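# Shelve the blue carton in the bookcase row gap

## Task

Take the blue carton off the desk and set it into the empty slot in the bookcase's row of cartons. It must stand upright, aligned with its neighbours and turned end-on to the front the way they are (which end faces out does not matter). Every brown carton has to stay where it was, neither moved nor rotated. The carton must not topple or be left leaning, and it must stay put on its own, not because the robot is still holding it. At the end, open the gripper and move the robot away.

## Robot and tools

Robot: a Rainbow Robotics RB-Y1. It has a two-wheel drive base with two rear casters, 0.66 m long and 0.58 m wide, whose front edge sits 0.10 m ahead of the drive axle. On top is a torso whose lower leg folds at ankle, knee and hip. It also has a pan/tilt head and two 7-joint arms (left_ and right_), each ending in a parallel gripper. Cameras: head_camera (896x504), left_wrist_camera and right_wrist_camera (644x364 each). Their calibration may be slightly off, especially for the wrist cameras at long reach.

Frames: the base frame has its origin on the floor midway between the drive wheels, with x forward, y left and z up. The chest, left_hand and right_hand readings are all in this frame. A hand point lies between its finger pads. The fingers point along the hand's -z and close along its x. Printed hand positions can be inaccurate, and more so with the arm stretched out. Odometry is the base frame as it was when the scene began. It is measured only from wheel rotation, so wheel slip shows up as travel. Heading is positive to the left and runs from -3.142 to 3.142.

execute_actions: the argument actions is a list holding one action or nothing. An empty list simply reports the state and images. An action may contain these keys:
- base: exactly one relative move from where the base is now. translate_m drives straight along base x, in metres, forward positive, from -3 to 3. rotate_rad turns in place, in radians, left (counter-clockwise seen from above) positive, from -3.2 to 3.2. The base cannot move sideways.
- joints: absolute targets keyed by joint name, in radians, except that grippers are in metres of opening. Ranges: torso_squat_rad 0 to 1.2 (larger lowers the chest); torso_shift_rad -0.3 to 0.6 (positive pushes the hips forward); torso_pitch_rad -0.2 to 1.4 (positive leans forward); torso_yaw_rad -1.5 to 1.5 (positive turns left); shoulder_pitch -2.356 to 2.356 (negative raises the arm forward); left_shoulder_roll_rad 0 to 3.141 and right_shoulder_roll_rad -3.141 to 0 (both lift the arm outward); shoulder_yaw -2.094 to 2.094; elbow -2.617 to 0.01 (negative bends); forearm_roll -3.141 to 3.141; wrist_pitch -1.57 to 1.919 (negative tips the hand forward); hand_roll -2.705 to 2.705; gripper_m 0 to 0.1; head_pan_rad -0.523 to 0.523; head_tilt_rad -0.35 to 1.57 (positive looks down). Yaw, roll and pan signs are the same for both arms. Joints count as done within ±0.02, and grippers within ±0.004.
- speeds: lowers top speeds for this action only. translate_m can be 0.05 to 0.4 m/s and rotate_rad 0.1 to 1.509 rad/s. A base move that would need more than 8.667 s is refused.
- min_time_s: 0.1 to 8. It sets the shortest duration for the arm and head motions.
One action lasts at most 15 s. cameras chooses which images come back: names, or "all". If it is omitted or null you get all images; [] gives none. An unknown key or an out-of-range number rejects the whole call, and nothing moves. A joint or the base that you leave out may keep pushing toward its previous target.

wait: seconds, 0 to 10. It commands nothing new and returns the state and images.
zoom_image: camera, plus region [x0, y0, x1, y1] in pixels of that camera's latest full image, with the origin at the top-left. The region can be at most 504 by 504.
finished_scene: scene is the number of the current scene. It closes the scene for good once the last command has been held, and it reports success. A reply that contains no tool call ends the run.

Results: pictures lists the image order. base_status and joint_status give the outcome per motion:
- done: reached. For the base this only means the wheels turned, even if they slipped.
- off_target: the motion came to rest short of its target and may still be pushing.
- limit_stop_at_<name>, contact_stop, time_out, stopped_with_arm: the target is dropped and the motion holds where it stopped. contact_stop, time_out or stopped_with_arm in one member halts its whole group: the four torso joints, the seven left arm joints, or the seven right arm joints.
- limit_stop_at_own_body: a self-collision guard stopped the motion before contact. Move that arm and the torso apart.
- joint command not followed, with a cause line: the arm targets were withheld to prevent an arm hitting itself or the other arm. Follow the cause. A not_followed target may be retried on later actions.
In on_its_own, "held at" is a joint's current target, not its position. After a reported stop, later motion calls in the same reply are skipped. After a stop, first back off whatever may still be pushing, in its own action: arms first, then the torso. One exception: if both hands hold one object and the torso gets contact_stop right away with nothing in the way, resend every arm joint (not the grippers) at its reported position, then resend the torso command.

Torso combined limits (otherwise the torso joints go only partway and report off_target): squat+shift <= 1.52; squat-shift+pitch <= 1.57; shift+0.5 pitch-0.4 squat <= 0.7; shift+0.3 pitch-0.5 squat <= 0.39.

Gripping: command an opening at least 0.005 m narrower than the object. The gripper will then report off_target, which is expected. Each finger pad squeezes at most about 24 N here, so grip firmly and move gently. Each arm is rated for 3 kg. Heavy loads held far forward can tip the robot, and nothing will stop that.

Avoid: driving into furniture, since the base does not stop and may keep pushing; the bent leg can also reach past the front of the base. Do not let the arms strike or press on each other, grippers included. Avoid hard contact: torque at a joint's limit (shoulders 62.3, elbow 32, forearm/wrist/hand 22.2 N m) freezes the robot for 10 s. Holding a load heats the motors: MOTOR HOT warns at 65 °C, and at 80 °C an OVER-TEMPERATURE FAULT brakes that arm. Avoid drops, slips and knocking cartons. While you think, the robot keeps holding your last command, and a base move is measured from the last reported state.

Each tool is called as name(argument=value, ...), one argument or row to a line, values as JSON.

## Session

execute_actions(
  actions=[],
  cameras=["head_camera"],
)

Scene clock: 0.00 s.
base_odometry: x=+0.000 y=+0.000 heading=+0.000 (m, m, rad; odometry frame)
base_status: not commanded
joint_positions: torso_squat_rad=+0.350 torso_shift_rad=+0.000 torso_pitch_rad=+0.000 torso_yaw_rad=+0.001 left_shoulder_pitch_rad=+0.008 left_shoulder_roll_rad=+0.055 left_shoulder_yaw_rad=+0.003 left_elbow_rad=-0.278 left_forearm_roll_rad=+0.041 left_wrist_pitch_rad=+0.012 left_hand_roll_rad=+0.037 left_gripper_m=+0.101 right_shoulder_pitch_rad=+0.054 right_shoulder_roll_rad=-0.012 right_shoulder_yaw_rad=-0.028 right_elbow_rad=-0.159 right_forearm_roll_rad=-0.055 right_wrist_pitch_rad=-0.054 right_hand_roll_rad=+0.034 right_gripper_m=+0.100 head_pan_rad=+0.000 head_tilt_rad=+0.399
joint_status: not commanded
chest: x=-0.2279 y=-0.0007 z=+1.2476 quat_wxyz=(+1.000, +0.001, +0.000, +0.000) (m; base frame)
left_hand: x=-0.1017 y=+0.2627 z=+0.5751 quat_wxyz=(+0.991, +0.023, -0.130, +0.038) (m; base frame)
right_hand: x=-0.1767 y=-0.2334 z=+0.5648 quat_wxyz=(+0.996, -0.009, -0.081, -0.032) (m; base frame)
pictures: head_camera
camera_calibration (this result's frames):
head_camera: T_world_to_cam=[[-0.0182052, -0.999806, 0.0075687, -0.0116244], [-0.380252, -0.0000776335, -0.924883, 1.31389], [0.924704, -0.0197157, -0.380176, 0.686745], [0, 0, 0, 1]] pos_world=[-0.135641, 0.00201947, 1.47636]
Images, in order (width x height): head_camera 896x504.

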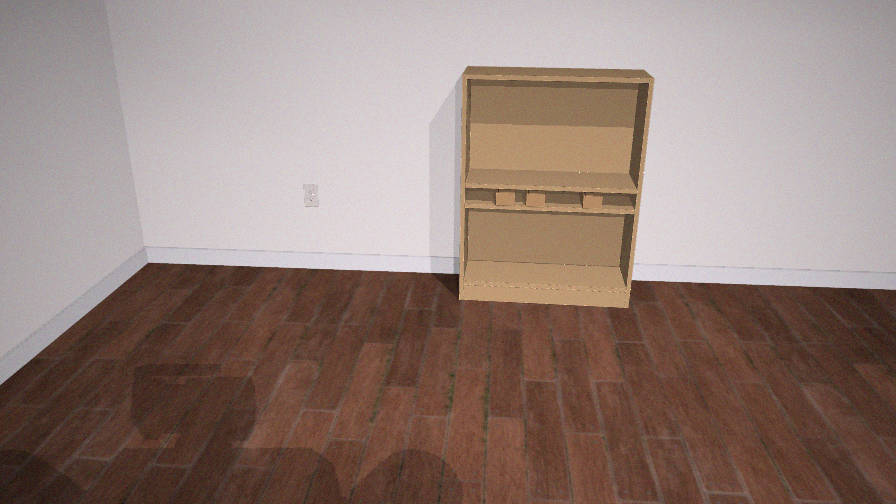

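execute_actions(
  actions=[
    {"base":{"rotate_rad":-2.2},"joints":{"left_shoulder_pitch_rad":-0.3,"left_shoulder_roll_rad":0.015,"left_shoulder_yaw_rad":0.08,"left_elbow_rad":-0.7,"left_forearm_roll_rad":0,"left_wrist_pitch_rad":-0.57,"left_hand_roll_rad":-1.57}},
  ],
  cameras=["head_camera"],
)

execute_actions(
  actions=[
    {"base":{"rotate_rad":-1.1}},
  ],
  cameras=["head_camera"],
)

Scene clock: 15.83 s.
base_odometry: x=+0.000 y=+0.000 heading=-2.200 (m, m, rad; odometry frame)
base_status: done
joint_positions: torso_squat_rad=+0.350 torso_shift_rad=+0.000 torso_pitch_rad=+0.000 torso_yaw_rad=+0.001 left_shoulder_pitch_rad=-0.300 left_shoulder_roll_rad=+0.015 left_shoulder_yaw_rad=+0.080 left_elbow_rad=-0.700 left_forearm_roll_rad=+0.000 left_wrist_pitch_rad=-0.570 left_hand_roll_rad=-1.570 left_gripper_m=+0.101 right_shoulder_pitch_rad=+0.054 right_shoulder_roll_rad=-0.012 right_shoulder_yaw_rad=-0.028 right_elbow_rad=-0.159 right_forearm_roll_rad=-0.055 right_wrist_pitch_rad=-0.054 right_hand_roll_rad=+0.034 right_gripper_m=+0.100 head_pan_rad=+0.000 head_tilt_rad=+0.399
joint_status: all done
chest: x=-0.2279 y=-0.0007 z=+1.2476 quat_wxyz=(+1.000, +0.001, +0.000, +0.000) (m; base frame)
left_hand: x=+0.3051 y=+0.2122 z=+0.8998 quat_wxyz=(+0.498, +0.493, -0.499, -0.511) (m; base frame)
right_hand: x=-0.1767 y=-0.2335 z=+0.5648 quat_wxyz=(+0.996, -0.009, -0.081, -0.032) (m; base frame)
pictures: head_camera
camera_calibration (this result's frames):
head_camera: T_world_to_cam=[[-0.0182079, -0.999806, 0.00754303, -0.0115996], [-0.380241, -0.0000530657, -0.924887, 1.31389], [0.924708, -0.0197084, -0.380166, 0.686747], [0, 0, 0, 1]] pos_world=[-0.135657, 0.00200712, 1.47636]
Images, in order (width x height): head_camera 896x504.

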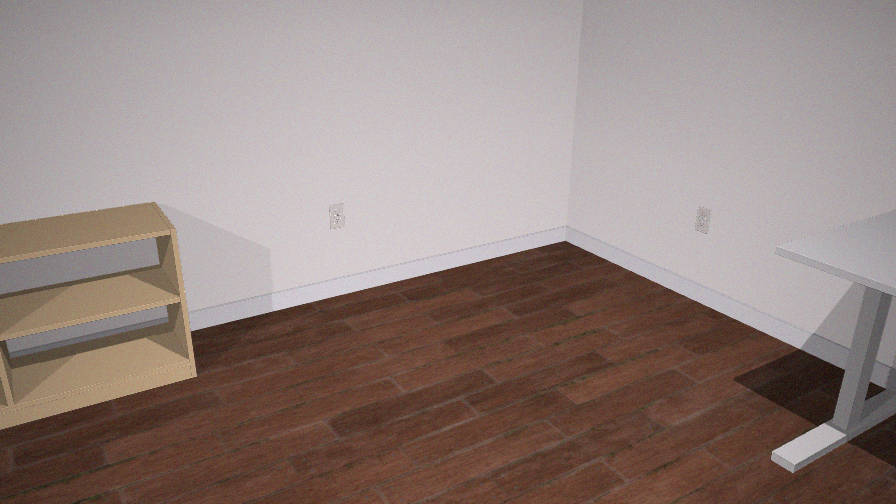

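Scene clock: 19.27 s.
base_odometry: x=+0.000 y=+0.000 heading=+2.984 (m, m, rad; odometry frame)
base_status: done
joint_positions: torso_squat_rad=+0.350 torso_shift_rad=+0.000 torso_pitch_rad=+0.000 torso_yaw_rad=+0.001 left_shoulder_pitch_rad=-0.300 left_shoulder_roll_rad=+0.015 left_shoulder_yaw_rad=+0.080 left_elbow_rad=-0.700 left_forearm_roll_rad=+0.000 left_wrist_pitch_rad=-0.570 left_hand_roll_rad=-1.570 left_gripper_m=+0.101 right_shoulder_pitch_rad=+0.054 right_shoulder_roll_rad=-0.012 right_shoulder_yaw_rad=-0.028 right_elbow_rad=-0.159 right_forearm_roll_rad=-0.055 right_wrist_pitch_rad=-0.054 right_hand_roll_rad=+0.034 right_gripper_m=+0.100 head_pan_rad=+0.000 head_tilt_rad=+0.399
joint_status: not commanded
chest: x=-0.2279 y=-0.0007 z=+1.2476 quat_wxyz=(+1.000, +0.001, +0.000, +0.000) (m; base frame)
left_hand: x=+0.3051 y=+0.2122 z=+0.8998 quat_wxyz=(+0.498, +0.492, -0.499, -0.511) (m; base frame)
right_hand: x=-0.1767 y=-0.2335 z=+0.5648 quat_wxyz=(+0.996, -0.009, -0.081, -0.032) (m; base frame)
pictures: head_camera
camera_calibration (this result's frames):
head_camera: T_world_to_cam=[[-0.0182078, -0.999806, 0.00756211, -0.0116096], [-0.380241, -0.000070751, -0.924887, 1.31389], [0.924708, -0.0197156, -0.380166, 0.686747], [0, 0, 0, 1]] pos_world=[-0.135657, 0.00202523, 1.47636]
Images, in order (width x height): head_camera 896x504.

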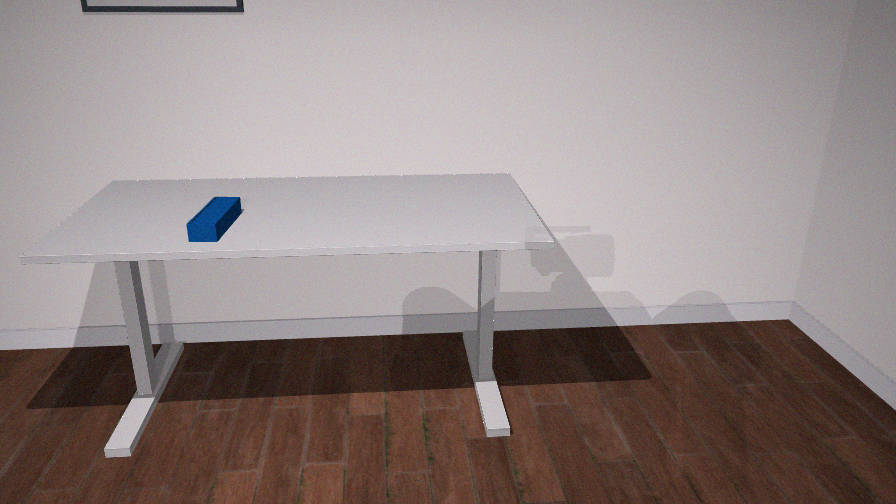

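execute_actions(
  actions=[
    {"base":{"rotate_rad":0.363},"joints":{"torso_squat_rad":0.7,"head_tilt_rad":0.8}},
  ],
  cameras=[],
)

execute_actions(
  actions=[
    {"base":{"translate_m":1.21}},
  ],
  cameras=[],
)

execute_actions(
  actions=[
    {"base":{"rotate_rad":-0.29}},
  ],
  cameras=["head_camera","left_wrist_camera"],
)

Scene clock: 30.83 s.
base_odometry: x=+0.000 y=+0.000 heading=-2.937 (m, m, rad; odometry frame)
base_status: done
joint_positions: torso_squat_rad=+0.700 torso_shift_rad=+0.000 torso_pitch_rad=+0.000 torso_yaw_rad=+0.001 left_shoulder_pitch_rad=-0.300 left_shoulder_roll_rad=+0.015 left_shoulder_yaw_rad=+0.080 left_elbow_rad=-0.700 left_forearm_roll_rad=+0.000 left_wrist_pitch_rad=-0.570 left_hand_roll_rad=-1.570 left_gripper_m=+0.101 right_shoulder_pitch_rad=+0.054 right_shoulder_roll_rad=-0.012 right_shoulder_yaw_rad=-0.028 right_elbow_rad=-0.159 right_forearm_roll_rad=-0.055 right_wrist_pitch_rad=-0.054 right_hand_roll_rad=+0.034 right_gripper_m=+0.100 head_pan_rad=+0.000 head_tilt_rad=+0.800
joint_status: all done
chest: x=-0.2280 y=-0.0007 z=+1.1253 quat_wxyz=(+1.000, +0.001, +0.000, +0.000) (m; base frame)
left_hand: x=+0.3050 y=+0.2122 z=+0.7776 quat_wxyz=(+0.498, +0.493, -0.499, -0.511) (m; base frame)
right_hand: x=-0.1766 y=-0.2334 z=+0.4426 quat_wxyz=(+0.996, -0.009, -0.081, -0.032) (m; base frame)
pictures: none
No camera images: the call's "cameras" was empty. Leave "cameras" out to get every camera's image.

Scene clock: 35.37 s.
base_odometry: x=-1.185 y=-0.245 heading=-2.938 (m, m, rad; odometry frame)
base_status: done
joint_positions: torso_squat_rad=+0.700 torso_shift_rad=+0.000 torso_pitch_rad=+0.000 torso_yaw_rad=+0.001 left_shoulder_pitch_rad=-0.300 left_shoulder_roll_rad=+0.015 left_shoulder_yaw_rad=+0.080 left_elbow_rad=-0.700 left_forearm_roll_rad=+0.000 left_wrist_pitch_rad=-0.570 left_hand_roll_rad=-1.570 left_gripper_m=+0.101 right_shoulder_pitch_rad=+0.054 right_shoulder_roll_rad=-0.012 right_shoulder_yaw_rad=-0.028 right_elbow_rad=-0.159 right_forearm_roll_rad=-0.055 right_wrist_pitch_rad=-0.054 right_hand_roll_rad=+0.034 right_gripper_m=+0.100 head_pan_rad=+0.000 head_tilt_rad=+0.800
joint_status: not commanded
chest: x=-0.2279 y=-0.0007 z=+1.1253 quat_wxyz=(+1.000, +0.001, +0.000, +0.000) (m; base frame)
left_hand: x=+0.3051 y=+0.2122 z=+0.7775 quat_wxyz=(+0.498, +0.492, -0.499, -0.511) (m; base frame)
right_hand: x=-0.1767 y=-0.2334 z=+0.4426 quat_wxyz=(+0.996, -0.009, -0.081, -0.032) (m; base frame)
pictures: none
No camera images: the call's "cameras" was empty. Leave "cameras" out to get every camera's image.

Scene clock: 37.33 s.
base_odometry: x=-1.185 y=-0.245 heading=+3.056 (m, m, rad; odometry frame)
base_status: done
joint_positions: torso_squat_rad=+0.700 torso_shift_rad=+0.000 torso_pitch_rad=+0.000 torso_yaw_rad=+0.001 left_shoulder_pitch_rad=-0.300 left_shoulder_roll_rad=+0.015 left_shoulder_yaw_rad=+0.080 left_elbow_rad=-0.700 left_forearm_roll_rad=+0.000 left_wrist_pitch_rad=-0.570 left_hand_roll_rad=-1.570 left_gripper_m=+0.101 right_shoulder_pitch_rad=+0.054 right_shoulder_roll_rad=-0.012 right_shoulder_yaw_rad=-0.028 right_elbow_rad=-0.159 right_forearm_roll_rad=-0.055 right_wrist_pitch_rad=-0.054 right_hand_roll_rad=+0.034 right_gripper_m=+0.100 head_pan_rad=+0.000 head_tilt_rad=+0.800
joint_status: not commanded
chest: x=-0.2279 y=-0.0006 z=+1.1253 quat_wxyz=(+1.000, +0.001, +0.000, +0.000) (m; base frame)
left_hand: x=+0.3051 y=+0.2122 z=+0.7775 quat_wxyz=(+0.498, +0.492, -0.499, -0.511) (m; base frame)
right_hand: x=-0.1767 y=-0.2334 z=+0.4426 quat_wxyz=(+0.996, -0.009, -0.081, -0.032) (m; base frame)
pictures: head_camera, left_wrist_camera
camera_calibration (this result's frames):
head_camera: T_world_to_cam=[[-0.0132001, -0.999808, 0.014457, -0.0187157], [-0.711095, -0.000778295, -0.703096, 0.838751], [0.702972, -0.0195613, -0.710948, 1.03297], [0, 0, 0, 1]] pos_world=[-0.129964, 0.00214682, 1.32438]
left_wrist_camera: T_world_to_cam=[[-0.0298245, -0.998867, -0.037086, 0.251325], [-0.622037, 0.0475901, -0.78154, 0.820718], [0.78242, -0.000240207, -0.622751, 0.334528], [0, 0, 0, 1]] pos_world=[0.256271, 0.212063, 0.859073]
Images, in order (width x height): head_camera 896x504, left_wrist_camera 644x364.

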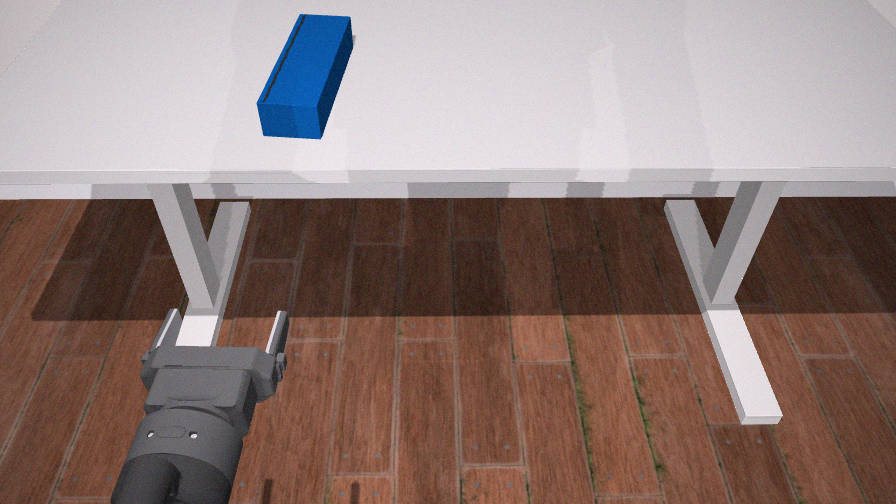

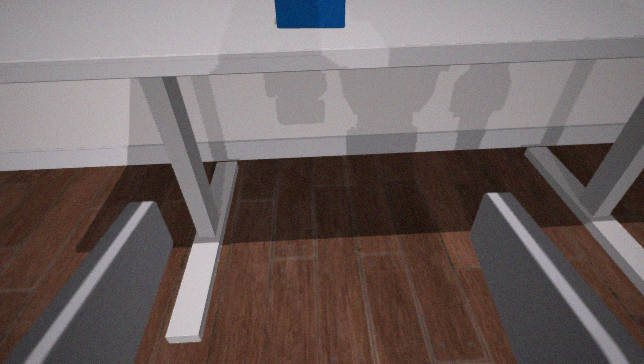

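execute_actions(
  actions=[
    {"base":{"translate_m":0.28}},
  ],
  cameras=["head_camera","left_wrist_camera"],
)

Scene clock: 42.83 s.
base_odometry: x=-1.464 y=-0.221 heading=+3.055 (m, m, rad; odometry frame)
base_status: done
joint_positions: torso_squat_rad=+0.700 torso_shift_rad=+0.000 torso_pitch_rad=+0.000 torso_yaw_rad=+0.001 left_shoulder_pitch_rad=-0.300 left_shoulder_roll_rad=+0.015 left_shoulder_yaw_rad=+0.080 left_elbow_rad=-0.700 left_forearm_roll_rad=+0.000 left_wrist_pitch_rad=-0.570 left_hand_roll_rad=-1.570 left_gripper_m=+0.101 right_shoulder_pitch_rad=+0.054 right_shoulder_roll_rad=-0.012 right_shoulder_yaw_rad=-0.028 right_elbow_rad=-0.159 right_forearm_roll_rad=-0.055 right_wrist_pitch_rad=-0.054 right_hand_roll_rad=+0.034 right_gripper_m=+0.100 head_pan_rad=+0.000 head_tilt_rad=+0.800
joint_status: not commanded
chest: x=-0.2279 y=-0.0006 z=+1.1253 quat_wxyz=(+1.000, +0.001, +0.000, +0.000) (m; base frame)
left_hand: x=+0.3051 y=+0.2122 z=+0.7774 quat_wxyz=(+0.498, +0.492, -0.499, -0.511) (m; base frame)
right_hand: x=-0.1767 y=-0.2334 z=+0.4426 quat_wxyz=(+0.996, -0.009, -0.081, -0.032) (m; base frame)
pictures: head_camera, left_wrist_camera
camera_calibration (this result's frames):
head_camera: T_world_to_cam=[[-0.0131986, -0.999808, 0.0144585, -0.0187165], [-0.711163, -0.000778518, -0.703027, 0.838682], [0.702904, -0.0195613, -0.711016, 1.03301], [0, 0, 0, 1]] pos_world=[-0.129913, 0.00214701, 1.32437]
left_wrist_camera: T_world_to_cam=[[-0.0298327, -0.998867, -0.0370832, 0.251321], [-0.622101, 0.047593, -0.781489, 0.820667], [0.782369, -0.000244396, -0.622816, 0.334566], [0, 0, 0, 1]] pos_world=[0.256281, 0.21206, 0.859035]
Images, in order (width x height): head_camera 896x504, left_wrist_camera 644x364.

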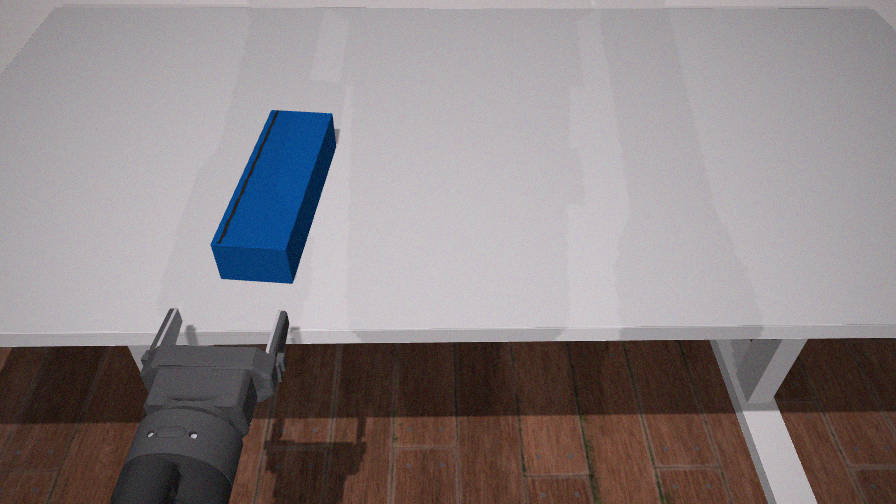

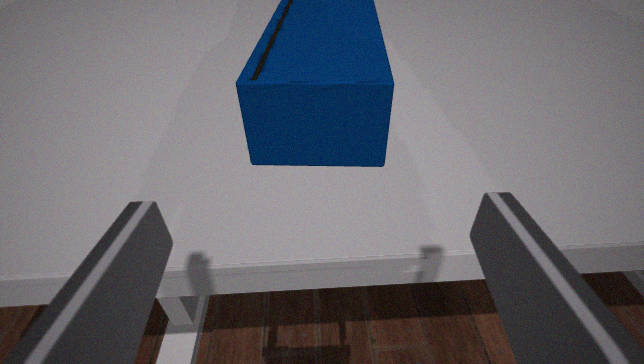

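execute_actions(
  actions=[
    {"base":{"translate_m":0.115}},
  ],
  cameras=["left_wrist_camera"],
)

execute_actions(
  actions=[
    {"base":{"translate_m":0.04},"joints":{"torso_squat_rad":0.74}},
  ],
  cameras=["left_wrist_camera"],
)

execute_actions(
  actions=[
    {"joints":{"left_gripper_m":0.04}},
  ],
  cameras=[],
)

execute_actions(
  actions=[
    {"joints":{"torso_squat_rad":0.62}},
  ],
  cameras=["head_camera","left_wrist_camera"],
)

Scene clock: 49.97 s.
base_odometry: x=-1.579 y=-0.211 heading=+3.055 (m, m, rad; odometry frame)
base_status: done
joint_positions: torso_squat_rad=+0.700 torso_shift_rad=+0.000 torso_pitch_rad=+0.000 torso_yaw_rad=+0.001 left_shoulder_pitch_rad=-0.300 left_shoulder_roll_rad=+0.015 left_shoulder_yaw_rad=+0.080 left_elbow_rad=-0.700 left_forearm_roll_rad=+0.000 left_wrist_pitch_rad=-0.570 left_hand_roll_rad=-1.570 left_gripper_m=+0.101 right_shoulder_pitch_rad=+0.054 right_shoulder_roll_rad=-0.012 right_shoulder_yaw_rad=-0.028 right_elbow_rad=-0.159 right_forearm_roll_rad=-0.055 right_wrist_pitch_rad=-0.054 right_hand_roll_rad=+0.034 right_gripper_m=+0.100 head_pan_rad=+0.000 head_tilt_rad=+0.800
joint_status: not commanded
chest: x=-0.2278 y=-0.0006 z=+1.1253 quat_wxyz=(+1.000, +0.001, +0.000, +0.000) (m; base frame)
left_hand: x=+0.3051 y=+0.2122 z=+0.7774 quat_wxyz=(+0.498, +0.492, -0.499, -0.511) (m; base frame)
right_hand: x=-0.1766 y=-0.2334 z=+0.4426 quat_wxyz=(+0.996, -0.009, -0.081, -0.032) (m; base frame)
pictures: left_wrist_camera
camera_calibration (this result's frames):
left_wrist_camera: T_world_to_cam=[[-0.0298344, -0.998867, -0.0370816, 0.25132], [-0.622153, 0.0475929, -0.781448, 0.820637], [0.782327, -0.000243578, -0.622868, 0.334587], [0, 0, 0, 1]] pos_world=[0.256303, 0.21206, 0.859007]
Images, in order (width x height): left_wrist_camera 644x364.

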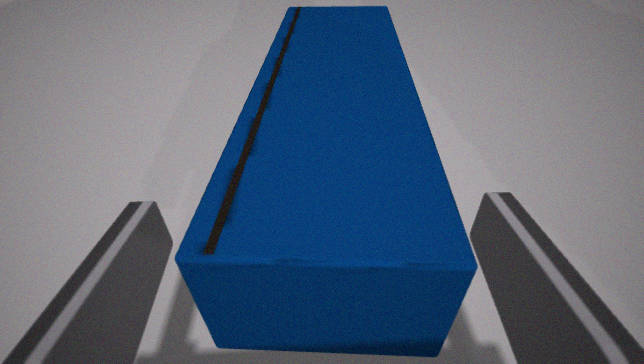

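Scene clock: 51.43 s.
base_odometry: x=-1.619 y=-0.208 heading=+3.054 (m, m, rad; odometry frame)
base_status: done
joint_positions: torso_squat_rad=+0.740 torso_shift_rad=+0.000 torso_pitch_rad=+0.000 torso_yaw_rad=+0.001 left_shoulder_pitch_rad=-0.300 left_shoulder_roll_rad=+0.015 left_shoulder_yaw_rad=+0.080 left_elbow_rad=-0.700 left_forearm_roll_rad=+0.000 left_wrist_pitch_rad=-0.570 left_hand_roll_rad=-1.570 left_gripper_m=+0.101 right_shoulder_pitch_rad=+0.054 right_shoulder_roll_rad=-0.012 right_shoulder_yaw_rad=-0.028 right_elbow_rad=-0.159 right_forearm_roll_rad=-0.055 right_wrist_pitch_rad=-0.054 right_hand_roll_rad=+0.034 right_gripper_m=+0.100 head_pan_rad=+0.000 head_tilt_rad=+0.800
joint_status: all done
chest: x=-0.2279 y=-0.0006 z=+1.1069 quat_wxyz=(+1.000, +0.001, +0.000, +0.000) (m; base frame)
left_hand: x=+0.3051 y=+0.2122 z=+0.7590 quat_wxyz=(+0.498, +0.492, -0.499, -0.511) (m; base frame)
right_hand: x=-0.1766 y=-0.2334 z=+0.4241 quat_wxyz=(+0.996, -0.009, -0.081, -0.032) (m; base frame)
pictures: left_wrist_camera
camera_calibration (this result's frames):
left_wrist_camera: T_world_to_cam=[[-0.0298133, -0.998867, -0.0370863, 0.25065], [-0.622044, 0.0475833, -0.781535, 0.806263], [0.782415, -0.000230804, -0.622758, 0.323063], [0, 0, 0, 1]] pos_world=[0.256234, 0.212076, 0.840608]
Images, in order (width x height): left_wrist_camera 644x364.

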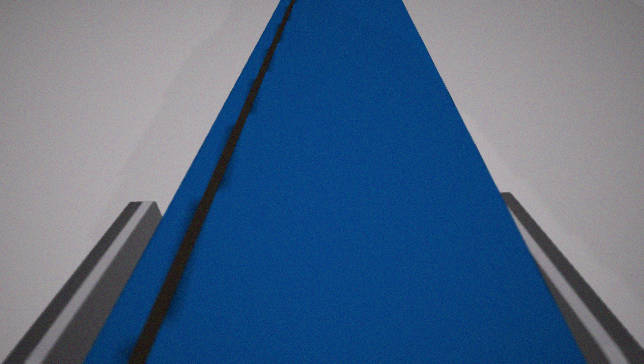

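Scene clock: 52.53 s.
base_odometry: x=-1.619 y=-0.208 heading=+3.054 (m, m, rad; odometry frame)
base_status: not commanded
joint_positions: torso_squat_rad=+0.740 torso_shift_rad=+0.000 torso_pitch_rad=+0.000 torso_yaw_rad=+0.001 left_shoulder_pitch_rad=-0.300 left_shoulder_roll_rad=+0.015 left_shoulder_yaw_rad=+0.080 left_elbow_rad=-0.700 left_forearm_roll_rad=+0.000 left_wrist_pitch_rad=-0.570 left_hand_roll_rad=-1.570 left_gripper_m=+0.089 right_shoulder_pitch_rad=+0.054 right_shoulder_roll_rad=-0.012 right_shoulder_yaw_rad=-0.028 right_elbow_rad=-0.159 right_forearm_roll_rad=-0.055 right_wrist_pitch_rad=-0.054 right_hand_roll_rad=+0.034 right_gripper_m=+0.100 head_pan_rad=+0.000 head_tilt_rad=+0.800
joint_status: left_gripper_m off_target (ended at +0.089, target +0.040)
chest: x=-0.2279 y=-0.0006 z=+1.1069 quat_wxyz=(+1.000, +0.001, +0.000, +0.000) (m; base frame)
left_hand: x=+0.3051 y=+0.2122 z=+0.7590 quat_wxyz=(+0.498, +0.492, -0.499, -0.511) (m; base frame)
right_hand: x=-0.1766 y=-0.2334 z=+0.4241 quat_wxyz=(+0.996, -0.009, -0.081, -0.032) (m; base frame)
pictures: none
No camera images: the call's "cameras" was empty. Leave "cameras" out to get every camera's image.

Scene clock: 53.73 s.
base_odometry: x=-1.619 y=-0.208 heading=+3.054 (m, m, rad; odometry frame)
base_status: not commanded
joint_positions: torso_squat_rad=+0.620 torso_shift_rad=+0.000 torso_pitch_rad=+0.000 torso_yaw_rad=+0.001 left_shoulder_pitch_rad=-0.300 left_shoulder_roll_rad=+0.015 left_shoulder_yaw_rad=+0.080 left_elbow_rad=-0.700 left_forearm_roll_rad=+0.000 left_wrist_pitch_rad=-0.570 left_hand_roll_rad=-1.570 left_gripper_m=+0.089 right_shoulder_pitch_rad=+0.054 right_shoulder_roll_rad=-0.012 right_shoulder_yaw_rad=-0.028 right_elbow_rad=-0.159 right_forearm_roll_rad=-0.055 right_wrist_pitch_rad=-0.054 right_hand_roll_rad=+0.034 right_gripper_m=+0.100 head_pan_rad=+0.000 head_tilt_rad=+0.800
joint_status: all done
chest: x=-0.2278 y=-0.0006 z=+1.1596 quat_wxyz=(+1.000, +0.001, +0.000, +0.000) (m; base frame)
left_hand: x=+0.3051 y=+0.2122 z=+0.8116 quat_wxyz=(+0.498, +0.492, -0.499, -0.511) (m; base frame)
right_hand: x=-0.1767 y=-0.2334 z=+0.4769 quat_wxyz=(+0.996, -0.009, -0.081, -0.032) (m; base frame)
pictures: head_camera, left_wrist_camera
camera_calibration (this result's frames):
head_camera: T_world_to_cam=[[-0.013197, -0.999808, 0.01446, -0.0192279], [-0.711245, -0.000778427, -0.702944, 0.862727], [0.70282, -0.0195614, -0.711099, 1.05745], [0, 0, 0, 1]] pos_world=[-0.12984, 0.00213248, 1.35868]
left_wrist_camera: T_world_to_cam=[[-0.0298036, -0.998868, -0.0370824, 0.252585], [-0.622297, 0.0475743, -0.781334, 0.847298], [0.782214, -0.000210278, -0.62301, 0.356086], [0, 0, 0, 1]] pos_world=[0.256264, 0.212064, 0.893235]
Images, in order (width x height): head_camera 896x504, left_wrist_camera 644x364.

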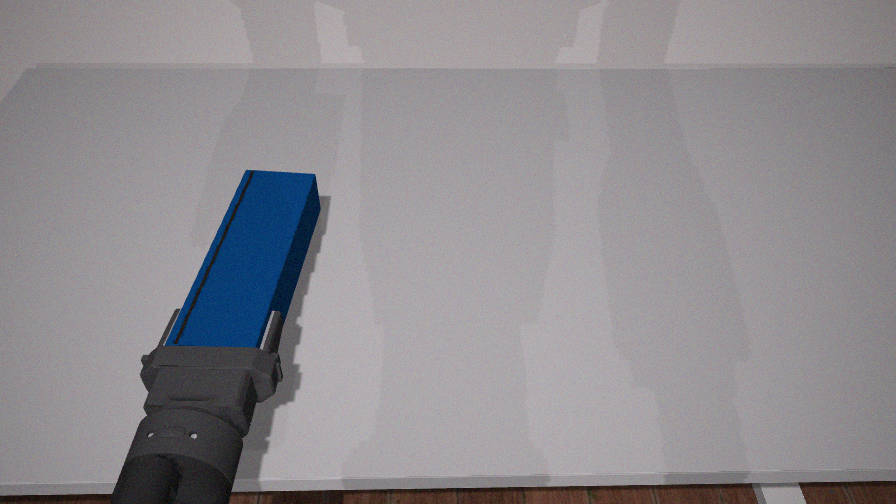

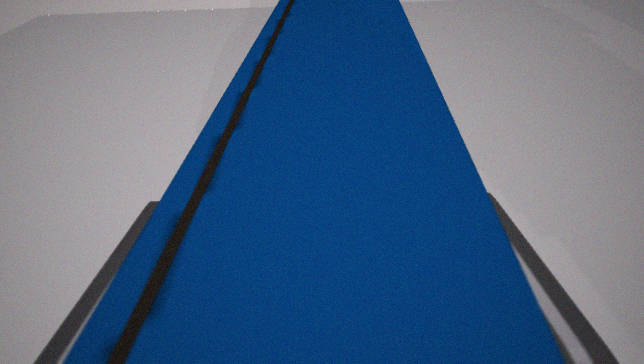

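execute_actions(
  actions=[
    {"base":{"translate_m":-0.4}},
  ],
  cameras=[],
)

execute_actions(
  actions=[
    {"base":{"rotate_rad":3.07},"speeds":{"rotate_rad":0.8}},
  ],
  cameras=[],
)

execute_actions(
  actions=[
    {"base":{"translate_m":2.95},"joints":{"torso_squat_rad":1.1,"head_tilt_rad":0.6}},
  ],
  cameras=[],
)

execute_actions(
  actions=[
    {"base":{"rotate_rad":0.07}},
  ],
  cameras=["head_camera"],
)

Scene clock: 63.10 s.
base_odometry: x=-1.220 y=-0.242 heading=+3.054 (m, m, rad; odometry frame)
base_status: done
joint_positions: torso_squat_rad=+0.620 torso_shift_rad=+0.000 torso_pitch_rad=+0.000 torso_yaw_rad=+0.001 left_shoulder_pitch_rad=-0.300 left_shoulder_roll_rad=+0.015 left_shoulder_yaw_rad=+0.080 left_elbow_rad=-0.700 left_forearm_roll_rad=+0.000 left_wrist_pitch_rad=-0.570 left_hand_roll_rad=-1.570 left_gripper_m=+0.089 right_shoulder_pitch_rad=+0.054 right_shoulder_roll_rad=-0.012 right_shoulder_yaw_rad=-0.028 right_elbow_rad=-0.159 right_forearm_roll_rad=-0.055 right_wrist_pitch_rad=-0.054 right_hand_roll_rad=+0.034 right_gripper_m=+0.100 head_pan_rad=+0.000 head_tilt_rad=+0.800
joint_status: not commanded
chest: x=-0.2280 y=-0.0006 z=+1.1596 quat_wxyz=(+1.000, +0.001, +0.000, +0.000) (m; base frame)
left_hand: x=+0.3050 y=+0.2122 z=+0.8117 quat_wxyz=(+0.498, +0.492, -0.499, -0.511) (m; base frame)
right_hand: x=-0.1767 y=-0.2334 z=+0.4769 quat_wxyz=(+0.996, -0.009, -0.081, -0.032) (m; base frame)
pictures: none
No camera images: the call's "cameras" was empty. Leave "cameras" out to get every camera's image.

Scene clock: 68.90 s.
base_odometry: x=-1.220 y=-0.242 heading=-0.160 (m, m, rad; odometry frame)
base_status: done
joint_positions: torso_squat_rad=+0.620 torso_shift_rad=+0.000 torso_pitch_rad=+0.000 torso_yaw_rad=+0.001 left_shoulder_pitch_rad=-0.300 left_shoulder_roll_rad=+0.015 left_shoulder_yaw_rad=+0.080 left_elbow_rad=-0.700 left_forearm_roll_rad=+0.000 left_wrist_pitch_rad=-0.570 left_hand_roll_rad=-1.570 left_gripper_m=+0.089 right_shoulder_pitch_rad=+0.054 right_shoulder_roll_rad=-0.012 right_shoulder_yaw_rad=-0.028 right_elbow_rad=-0.159 right_forearm_roll_rad=-0.055 right_wrist_pitch_rad=-0.054 right_hand_roll_rad=+0.034 right_gripper_m=+0.100 head_pan_rad=+0.000 head_tilt_rad=+0.800
joint_status: not commanded
chest: x=-0.2280 y=-0.0006 z=+1.1596 quat_wxyz=(+1.000, +0.001, +0.000, +0.000) (m; base frame)
left_hand: x=+0.3050 y=+0.2122 z=+0.8117 quat_wxyz=(+0.498, +0.492, -0.499, -0.511) (m; base frame)
right_hand: x=-0.1767 y=-0.2334 z=+0.4769 quat_wxyz=(+0.996, -0.009, -0.081, -0.032) (m; base frame)
pictures: none
No camera images: the call's "cameras" was empty. Leave "cameras" out to get every camera's image.

Scene clock: 77.87 s.
base_odometry: x=+1.693 y=-0.711 heading=-0.160 (m, m, rad; odometry frame)
base_status: done
joint_positions: torso_squat_rad=+1.100 torso_shift_rad=+0.000 torso_pitch_rad=+0.000 torso_yaw_rad=+0.001 left_shoulder_pitch_rad=-0.300 left_shoulder_roll_rad=+0.015 left_shoulder_yaw_rad=+0.080 left_elbow_rad=-0.700 left_forearm_roll_rad=+0.000 left_wrist_pitch_rad=-0.570 left_hand_roll_rad=-1.570 left_gripper_m=+0.089 right_shoulder_pitch_rad=+0.054 right_shoulder_roll_rad=-0.012 right_shoulder_yaw_rad=-0.028 right_elbow_rad=-0.159 right_forearm_roll_rad=-0.055 right_wrist_pitch_rad=-0.054 right_hand_roll_rad=+0.034 right_gripper_m=+0.100 head_pan_rad=+0.000 head_tilt_rad=+0.600
joint_status: all done
chest: x=-0.2280 y=-0.0005 z=+0.9074 quat_wxyz=(+1.000, +0.001, +0.000, +0.000) (m; base frame)
left_hand: x=+0.3050 y=+0.2123 z=+0.5595 quat_wxyz=(+0.498, +0.492, -0.499, -0.511) (m; base frame)
right_hand: x=-0.1768 y=-0.2333 z=+0.2247 quat_wxyz=(+0.996, -0.009, -0.081, -0.032) (m; base frame)
pictures: none
No camera images: the call's "cameras" was empty. Leave "cameras" out to get every camera's image.

Scene clock: 79.13 s.
base_odometry: x=+1.693 y=-0.711 heading=-0.090 (m, m, rad; odometry frame)
base_status: done
joint_positions: torso_squat_rad=+1.100 torso_shift_rad=+0.000 torso_pitch_rad=+0.000 torso_yaw_rad=+0.001 left_shoulder_pitch_rad=-0.300 left_shoulder_roll_rad=+0.015 left_shoulder_yaw_rad=+0.080 left_elbow_rad=-0.700 left_forearm_roll_rad=+0.000 left_wrist_pitch_rad=-0.570 left_hand_roll_rad=-1.570 left_gripper_m=+0.089 right_shoulder_pitch_rad=+0.054 right_shoulder_roll_rad=-0.012 right_shoulder_yaw_rad=-0.028 right_elbow_rad=-0.159 right_forearm_roll_rad=-0.055 right_wrist_pitch_rad=-0.054 right_hand_roll_rad=+0.034 right_gripper_m=+0.100 head_pan_rad=+0.000 head_tilt_rad=+0.600
joint_status: not commanded
chest: x=-0.2280 y=-0.0005 z=+0.9074 quat_wxyz=(+1.000, +0.001, +0.000, +0.000) (m; base frame)
left_hand: x=+0.3050 y=+0.2123 z=+0.5595 quat_wxyz=(+0.498, +0.492, -0.499, -0.511) (m; base frame)
right_hand: x=-0.1768 y=-0.2333 z=+0.2247 quat_wxyz=(+0.996, -0.009, -0.081, -0.032) (m; base frame)
pictures: head_camera
camera_calibration (this result's frames):
head_camera: T_world_to_cam=[[-0.0160429, -0.999808, 0.0112778, -0.012547], [-0.557262, -0.000424389, -0.830337, 0.858114], [0.830182, -0.0196057, -0.557148, 0.733991], [0, 0, 0, 1]] pos_world=[-0.131353, 0.00221, 1.12161]
Images, in order (width x height): head_camera 896x504.

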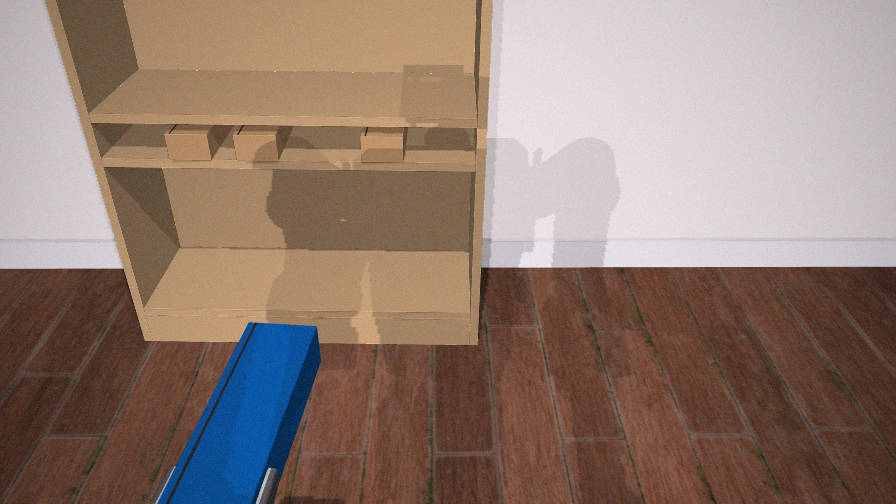

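execute_actions(
  actions=[
    {"base":{"rotate_rad":0.09},"joints":{"torso_squat_rad":1.12}},
  ],
  cameras=[],
)

execute_actions(
  actions=[
    {"base":{"translate_m":0.5}},
  ],
  cameras=[],
)

execute_actions(
  actions=[
    {"base":{"rotate_rad":-0.09}},
  ],
  cameras=["head_camera","left_wrist_camera"],
)

Scene clock: 86.47 s.
base_odometry: x=+1.693 y=-0.711 heading=-0.001 (m, m, rad; odometry frame)
base_status: done
joint_positions: torso_squat_rad=+1.107 torso_shift_rad=+0.000 torso_pitch_rad=+0.000 torso_yaw_rad=+0.001 left_shoulder_pitch_rad=-0.300 left_shoulder_roll_rad=+0.015 left_shoulder_yaw_rad=+0.080 left_elbow_rad=-0.700 left_forearm_roll_rad=+0.000 left_wrist_pitch_rad=-0.570 left_hand_roll_rad=-1.570 left_gripper_m=+0.089 right_shoulder_pitch_rad=+0.054 right_shoulder_roll_rad=-0.012 right_shoulder_yaw_rad=-0.028 right_elbow_rad=-0.159 right_forearm_roll_rad=-0.055 right_wrist_pitch_rad=-0.054 right_hand_roll_rad=+0.034 right_gripper_m=+0.100 head_pan_rad=+0.000 head_tilt_rad=+0.600
joint_status: torso_squat_rad limit_stop_at_own_body (moved +0.007 of +0.020)
chest: x=-0.2280 y=-0.0005 z=+0.9031 quat_wxyz=(+1.000, +0.001, +0.000, +0.000) (m; base frame)
left_hand: x=+0.3049 y=+0.2123 z=+0.5552 quat_wxyz=(+0.498, +0.492, -0.499, -0.511) (m; base frame)
right_hand: x=-0.1768 y=-0.2333 z=+0.2204 quat_wxyz=(+0.996, -0.009, -0.081, -0.032) (m; base frame)
pictures: none
No camera images: the call's "cameras" was empty. Leave "cameras" out to get every camera's image.

not run: a stop came earlier in this reply.

not run: a stop came earlier in this reply.

Right hand near the base; bend it.

execute_actions(
  actions=[
    {"base":{"translate_m":0.5},"joints":{"right_elbow_rad":-1.0}},
  ],
  cameras=[],
)

execute_actions(
  actions=[
    {"base":{"rotate_rad":-0.09},"joints":{"torso_squat_rad":1.12}},
  ],
  cameras=["head_camera","left_wrist_camera"],
)

Scene clock: 95.90 s.
base_odometry: x=+2.193 y=-0.712 heading=+0.000 (m, m, rad; odometry frame)
base_status: done
joint_positions: torso_squat_rad=+1.107 torso_shift_rad=+0.000 torso_pitch_rad=+0.000 torso_yaw_rad=+0.001 left_shoulder_pitch_rad=-0.300 left_shoulder_roll_rad=+0.015 left_shoulder_yaw_rad=+0.080 left_elbow_rad=-0.700 left_forearm_roll_rad=+0.000 left_wrist_pitch_rad=-0.570 left_hand_roll_rad=-1.570 left_gripper_m=+0.089 right_shoulder_pitch_rad=+0.054 right_shoulder_roll_rad=-0.012 right_shoulder_yaw_rad=-0.028 right_elbow_rad=-0.285 right_forearm_roll_rad=-0.055 right_wrist_pitch_rad=-0.054 right_hand_roll_rad=+0.034 right_gripper_m=+0.100 head_pan_rad=+0.000 head_tilt_rad=+0.600
joint_status: right_elbow_rad limit_stop_at_own_body (moved -0.126 of -0.841)
on_its_own: right_elbow_rad is held at -0.285, not at your -1.000, since a limit_stop_at_own_body
chest: x=-0.2280 y=-0.0005 z=+0.9031 quat_wxyz=(+1.000, +0.001, +0.000, +0.000) (m; base frame)
left_hand: x=+0.3050 y=+0.2123 z=+0.5552 quat_wxyz=(+0.498, +0.492, -0.499, -0.511) (m; base frame)
right_hand: x=-0.1158 y=-0.2359 z=+0.2286 quat_wxyz=(+0.989, -0.009, -0.144, -0.032) (m; base frame)
pictures: none
No camera images: the call's "cameras" was empty. Leave "cameras" out to get every camera's image.

not run: a stop came earlier in this reply.

execute_actions(
  actions=[
    {"base":{"rotate_rad":-0.09},"joints":{"right_shoulder_roll_rad":-0.3}},
  ],
  cameras=["head_camera","left_wrist_camera"],
)

Scene clock: 100.97 s.
base_odometry: x=+2.193 y=-0.712 heading=-0.090 (m, m, rad; odometry frame)
base_status: done
joint_positions: torso_squat_rad=+1.107 torso_shift_rad=+0.000 torso_pitch_rad=+0.000 torso_yaw_rad=+0.001 left_shoulder_pitch_rad=-0.300 left_shoulder_roll_rad=+0.015 left_shoulder_yaw_rad=+0.080 left_elbow_rad=-0.700 left_forearm_roll_rad=+0.000 left_wrist_pitch_rad=-0.570 left_hand_roll_rad=-1.570 left_gripper_m=+0.089 right_shoulder_pitch_rad=+0.054 right_shoulder_roll_rad=-0.300 right_shoulder_yaw_rad=-0.028 right_elbow_rad=-0.285 right_forearm_roll_rad=-0.055 right_wrist_pitch_rad=-0.054 right_hand_roll_rad=+0.034 right_gripper_m=+0.100 head_pan_rad=+0.000 head_tilt_rad=+0.600
joint_status: all done
on_its_own: right_elbow_rad is held at -0.285, not at your -1.000, since a limit_stop_at_own_body
chest: x=-0.2280 y=-0.0005 z=+0.9031 quat_wxyz=(+1.000, +0.001, +0.000, +0.000) (m; base frame)
left_hand: x=+0.3050 y=+0.2124 z=+0.5552 quat_wxyz=(+0.498, +0.492, -0.499, -0.511) (m; base frame)
right_hand: x=-0.1178 y=-0.4479 z=+0.2632 quat_wxyz=(+0.978, -0.150, -0.145, -0.004) (m; base frame)
pictures: head_camera, left_wrist_camera
camera_calibration (this result's frames):
head_camera: T_world_to_cam=[[-0.0159953, -0.999808, 0.0112865, -0.0124936], [-0.55725, -0.000458455, -0.830345, 0.854538], [0.830191, -0.019571, -0.557135, 0.731574], [0, 0, 0, 1]] pos_world=[-0.131355, 0.00221823, 1.11729]
left_wrist_camera: T_world_to_cam=[[-0.0296987, -0.998872, -0.0370569, 0.243167], [-0.622211, 0.047489, -0.781408, 0.646898], [0.782286, -0.000149555, -0.622919, 0.196314], [0, 0, 0, 1]] pos_world=[0.256155, 0.212201, 0.63679]
Images, in order (width x height): head_camera 896x504, left_wrist_camera 644x364.

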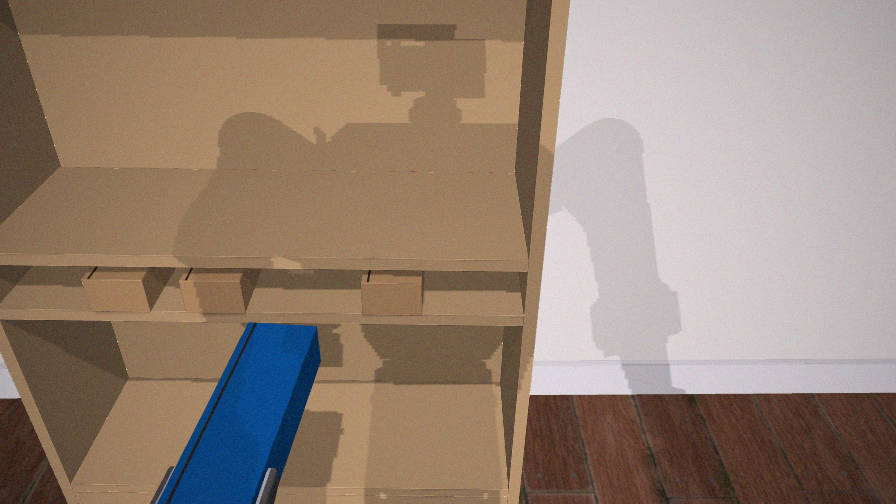

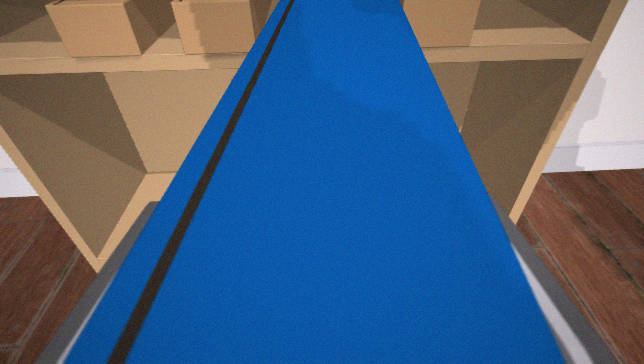

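execute_actions(
  actions=[
    {"base":{"translate_m":0.17},"joints":{"torso_squat_rad":1.12},"speeds":{"translate_m":0.1}},
  ],
  cameras=["head_camera","left_wrist_camera"],
)

Scene clock: 108.60 s.
base_odometry: x=+2.362 y=-0.727 heading=-0.089 (m, m, rad; odometry frame)
base_status: done
joint_positions: torso_squat_rad=+1.120 torso_shift_rad=+0.000 torso_pitch_rad=+0.000 torso_yaw_rad=+0.001 left_shoulder_pitch_rad=-0.289 left_shoulder_roll_rad=+0.010 left_shoulder_yaw_rad=+0.077 left_elbow_rad=-0.579 left_forearm_roll_rad=-0.001 left_wrist_pitch_rad=-0.569 left_hand_roll_rad=-1.570 left_gripper_m=+0.087 right_shoulder_pitch_rad=+0.054 right_shoulder_roll_rad=-0.300 right_shoulder_yaw_rad=-0.028 right_elbow_rad=-0.285 right_forearm_roll_rad=-0.055 right_wrist_pitch_rad=-0.054 right_hand_roll_rad=+0.034 right_gripper_m=+0.100 head_pan_rad=+0.000 head_tilt_rad=+0.600
joint_status: all done
on_its_own: right_elbow_rad is held at -0.285, not at your -1.000, since a limit_stop_at_own_body
chest: x=-0.2280 y=-0.0005 z=+0.8949 quat_wxyz=(+1.000, +0.001, +0.000, +0.001) (m; base frame)
left_hand: x=+0.2756 y=+0.2112 z=+0.4907 quat_wxyz=(+0.530, +0.457, -0.464, -0.543) (m; base frame)
right_hand: x=-0.1179 y=-0.4478 z=+0.2549 quat_wxyz=(+0.978, -0.150, -0.145, -0.004) (m; base frame)
pictures: head_camera, left_wrist_camera
camera_calibration (this result's frames):
head_camera: T_world_to_cam=[[-0.0157865, -0.999811, 0.0113195, -0.01238], [-0.557379, -0.000599148, -0.830258, 0.847549], [0.830108, -0.0194161, -0.557264, 0.727112], [0, 0, 0, 1]] pos_world=[-0.131372, 0.00224781, 1.10902]
left_wrist_camera: T_world_to_cam=[[-0.0346964, -0.998849, -0.0331202, 0.238229], [-0.720695, 0.0479664, -0.691591, 0.561307], [0.692384, -0.000126147, -0.721529, 0.252311], [0, 0, 0, 1]] pos_world=[0.238101, 0.211063, 0.578135]
Images, in order (width x height): head_camera 896x504, left_wrist_camera 644x364.

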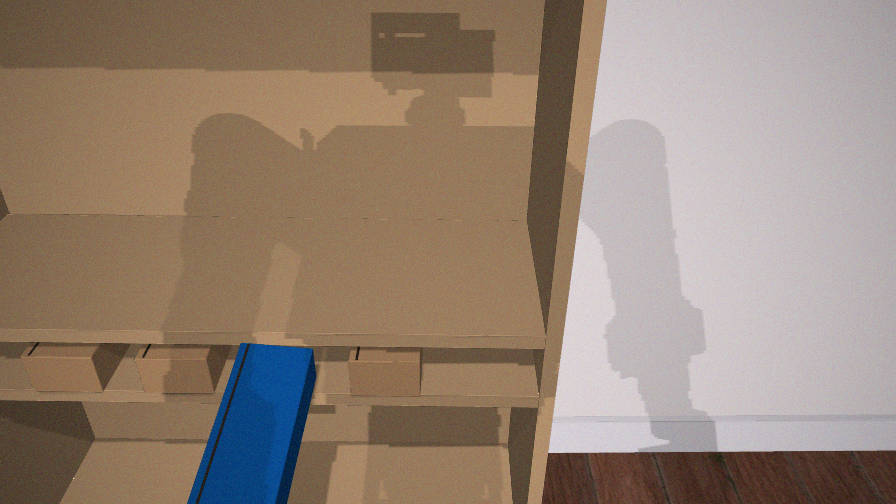

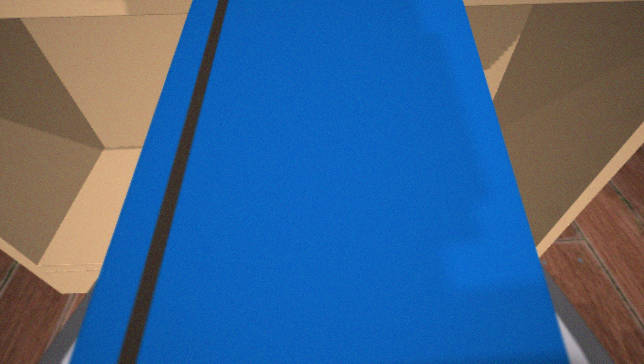

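Jammed; back off.

execute_actions(
  actions=[
    {"base":{"translate_m":-0.15},"speeds":{"translate_m":0.1}},
  ],
  cameras=["head_camera","left_wrist_camera"],
)

Scene clock: 119.77 s.
base_odometry: x=+2.213 y=-0.714 heading=-0.090 (m, m, rad; odometry frame)
base_status: done
joint_positions: torso_squat_rad=+1.120 torso_shift_rad=+0.000 torso_pitch_rad=+0.000 torso_yaw_rad=+0.001 left_shoulder_pitch_rad=-0.300 left_shoulder_roll_rad=+0.015 left_shoulder_yaw_rad=+0.080 left_elbow_rad=-0.700 left_forearm_roll_rad=+0.000 left_wrist_pitch_rad=-0.570 left_hand_roll_rad=-1.570 left_gripper_m=+0.087 right_shoulder_pitch_rad=+0.054 right_shoulder_roll_rad=-0.300 right_shoulder_yaw_rad=-0.028 right_elbow_rad=-0.285 right_forearm_roll_rad=-0.055 right_wrist_pitch_rad=-0.054 right_hand_roll_rad=+0.034 right_gripper_m=+0.100 head_pan_rad=+0.000 head_tilt_rad=+0.600
joint_status: not commanded
on_its_own: right_elbow_rad is held at -0.285, not at your -1.000, since a limit_stop_at_own_body
chest: x=-0.2280 y=-0.0005 z=+0.8949 quat_wxyz=(+1.000, +0.001, +0.000, +0.000) (m; base frame)
left_hand: x=+0.3048 y=+0.2122 z=+0.5467 quat_wxyz=(+0.498, +0.492, -0.498, -0.511) (m; base frame)
right_hand: x=-0.1178 y=-0.4478 z=+0.2549 quat_wxyz=(+0.978, -0.150, -0.145, -0.004) (m; base frame)
pictures: head_camera, left_wrist_camera
camera_calibration (this result's frames):
head_camera: T_world_to_cam=[[-0.0159454, -0.999809, 0.0112917, -0.0123982], [-0.557252, -0.000490466, -0.830343, 0.847685], [0.83019, -0.0195324, -0.557138, 0.727014], [0, 0, 0, 1]] pos_world=[-0.131384, 0.00222031, 1.10906]
left_wrist_camera: T_world_to_cam=[[-0.0298393, -0.998866, -0.037111, 0.242803], [-0.622644, 0.047619, -0.781055, 0.640067], [0.781936, -0.000199171, -0.623359, 0.191535], [0, 0, 0, 1]] pos_world=[0.256011, 0.212086, 0.628333]
Images, in order (width x height): head_camera 896x504, left_wrist_camera 644x364.

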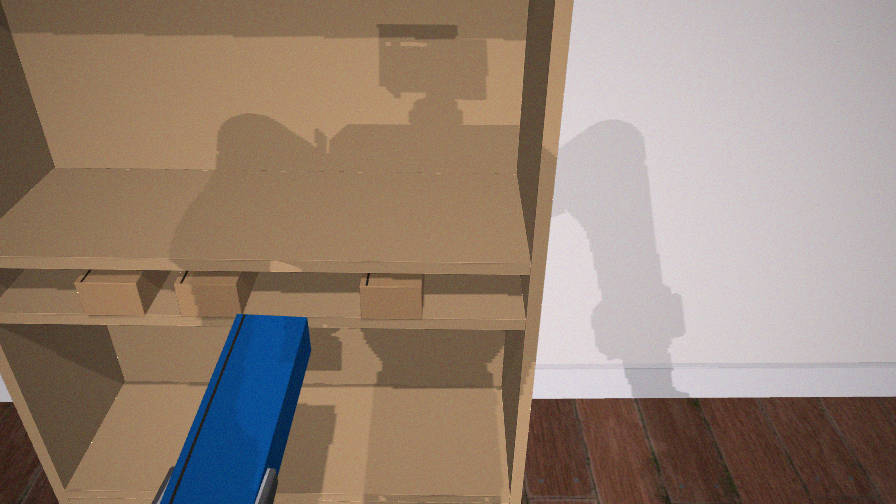

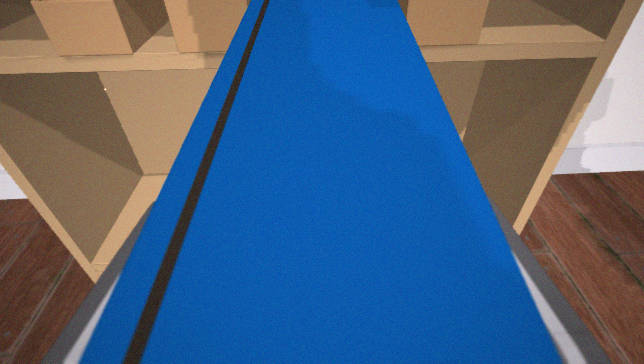

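execute_actions(
  actions=[
    {"base":{"translate_m":0.09},"joints":{"torso_squat_rad":1.095},"speeds":{"translate_m":0.06}},
  ],
  cameras=["head_camera","left_wrist_camera"],
)

Scene clock: 127.13 s.
base_odometry: x=+2.302 y=-0.722 heading=-0.089 (m, m, rad; odometry frame)
base_status: done
joint_positions: torso_squat_rad=+1.095 torso_shift_rad=+0.000 torso_pitch_rad=+0.000 torso_yaw_rad=+0.001 left_shoulder_pitch_rad=-0.300 left_shoulder_roll_rad=+0.015 left_shoulder_yaw_rad=+0.080 left_elbow_rad=-0.700 left_forearm_roll_rad=+0.000 left_wrist_pitch_rad=-0.570 left_hand_roll_rad=-1.570 left_gripper_m=+0.087 right_shoulder_pitch_rad=+0.054 right_shoulder_roll_rad=-0.300 right_shoulder_yaw_rad=-0.028 right_elbow_rad=-0.285 right_forearm_roll_rad=-0.055 right_wrist_pitch_rad=-0.054 right_hand_roll_rad=+0.034 right_gripper_m=+0.100 head_pan_rad=+0.000 head_tilt_rad=+0.600
joint_status: all done
on_its_own: right_elbow_rad is held at -0.285, not at your -1.000, since a limit_stop_at_own_body
chest: x=-0.2278 y=-0.0006 z=+0.9106 quat_wxyz=(+1.000, +0.001, +0.000, +0.000) (m; base frame)
left_hand: x=+0.3050 y=+0.2123 z=+0.5624 quat_wxyz=(+0.498, +0.492, -0.498, -0.511) (m; base frame)
right_hand: x=-0.1179 y=-0.4478 z=+0.2706 quat_wxyz=(+0.978, -0.150, -0.145, -0.004) (m; base frame)
pictures: head_camera, left_wrist_camera
camera_calibration (this result's frames):
head_camera: T_world_to_cam=[[-0.0159548, -0.999809, 0.0112964, -0.0125866], [-0.557489, -0.000483583, -0.830184, 0.860582], [0.830031, -0.0195431, -0.557375, 0.735808], [0, 0, 0, 1]] pos_world=[-0.131179, 0.00221189, 1.1247]
left_wrist_camera: T_world_to_cam=[[-0.029866, -0.998862, -0.0371767, 0.243441], [-0.622591, 0.047687, -0.781093, 0.652412], [0.781977, -0.00018227, -0.623307, 0.201149], [0, 0, 0, 1]] pos_world=[0.256163, 0.212089, 0.644022]
Images, in order (width x height): head_camera 896x504, left_wrist_camera 644x364.

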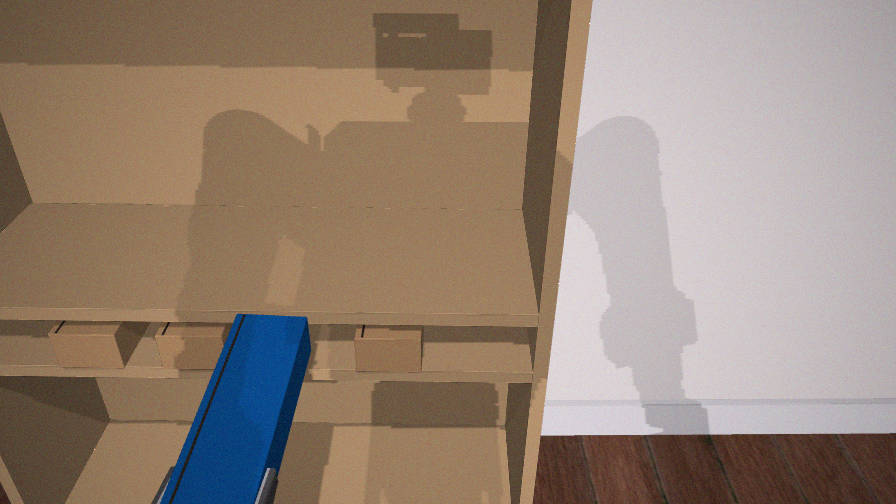

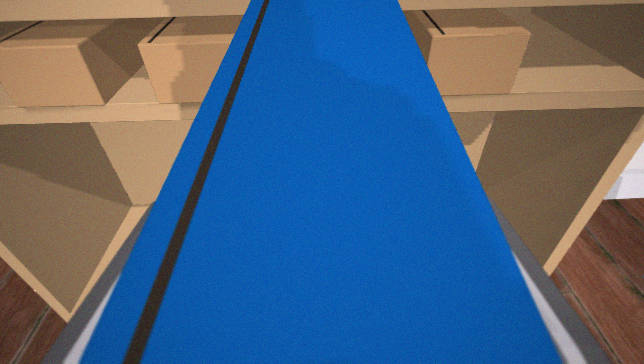

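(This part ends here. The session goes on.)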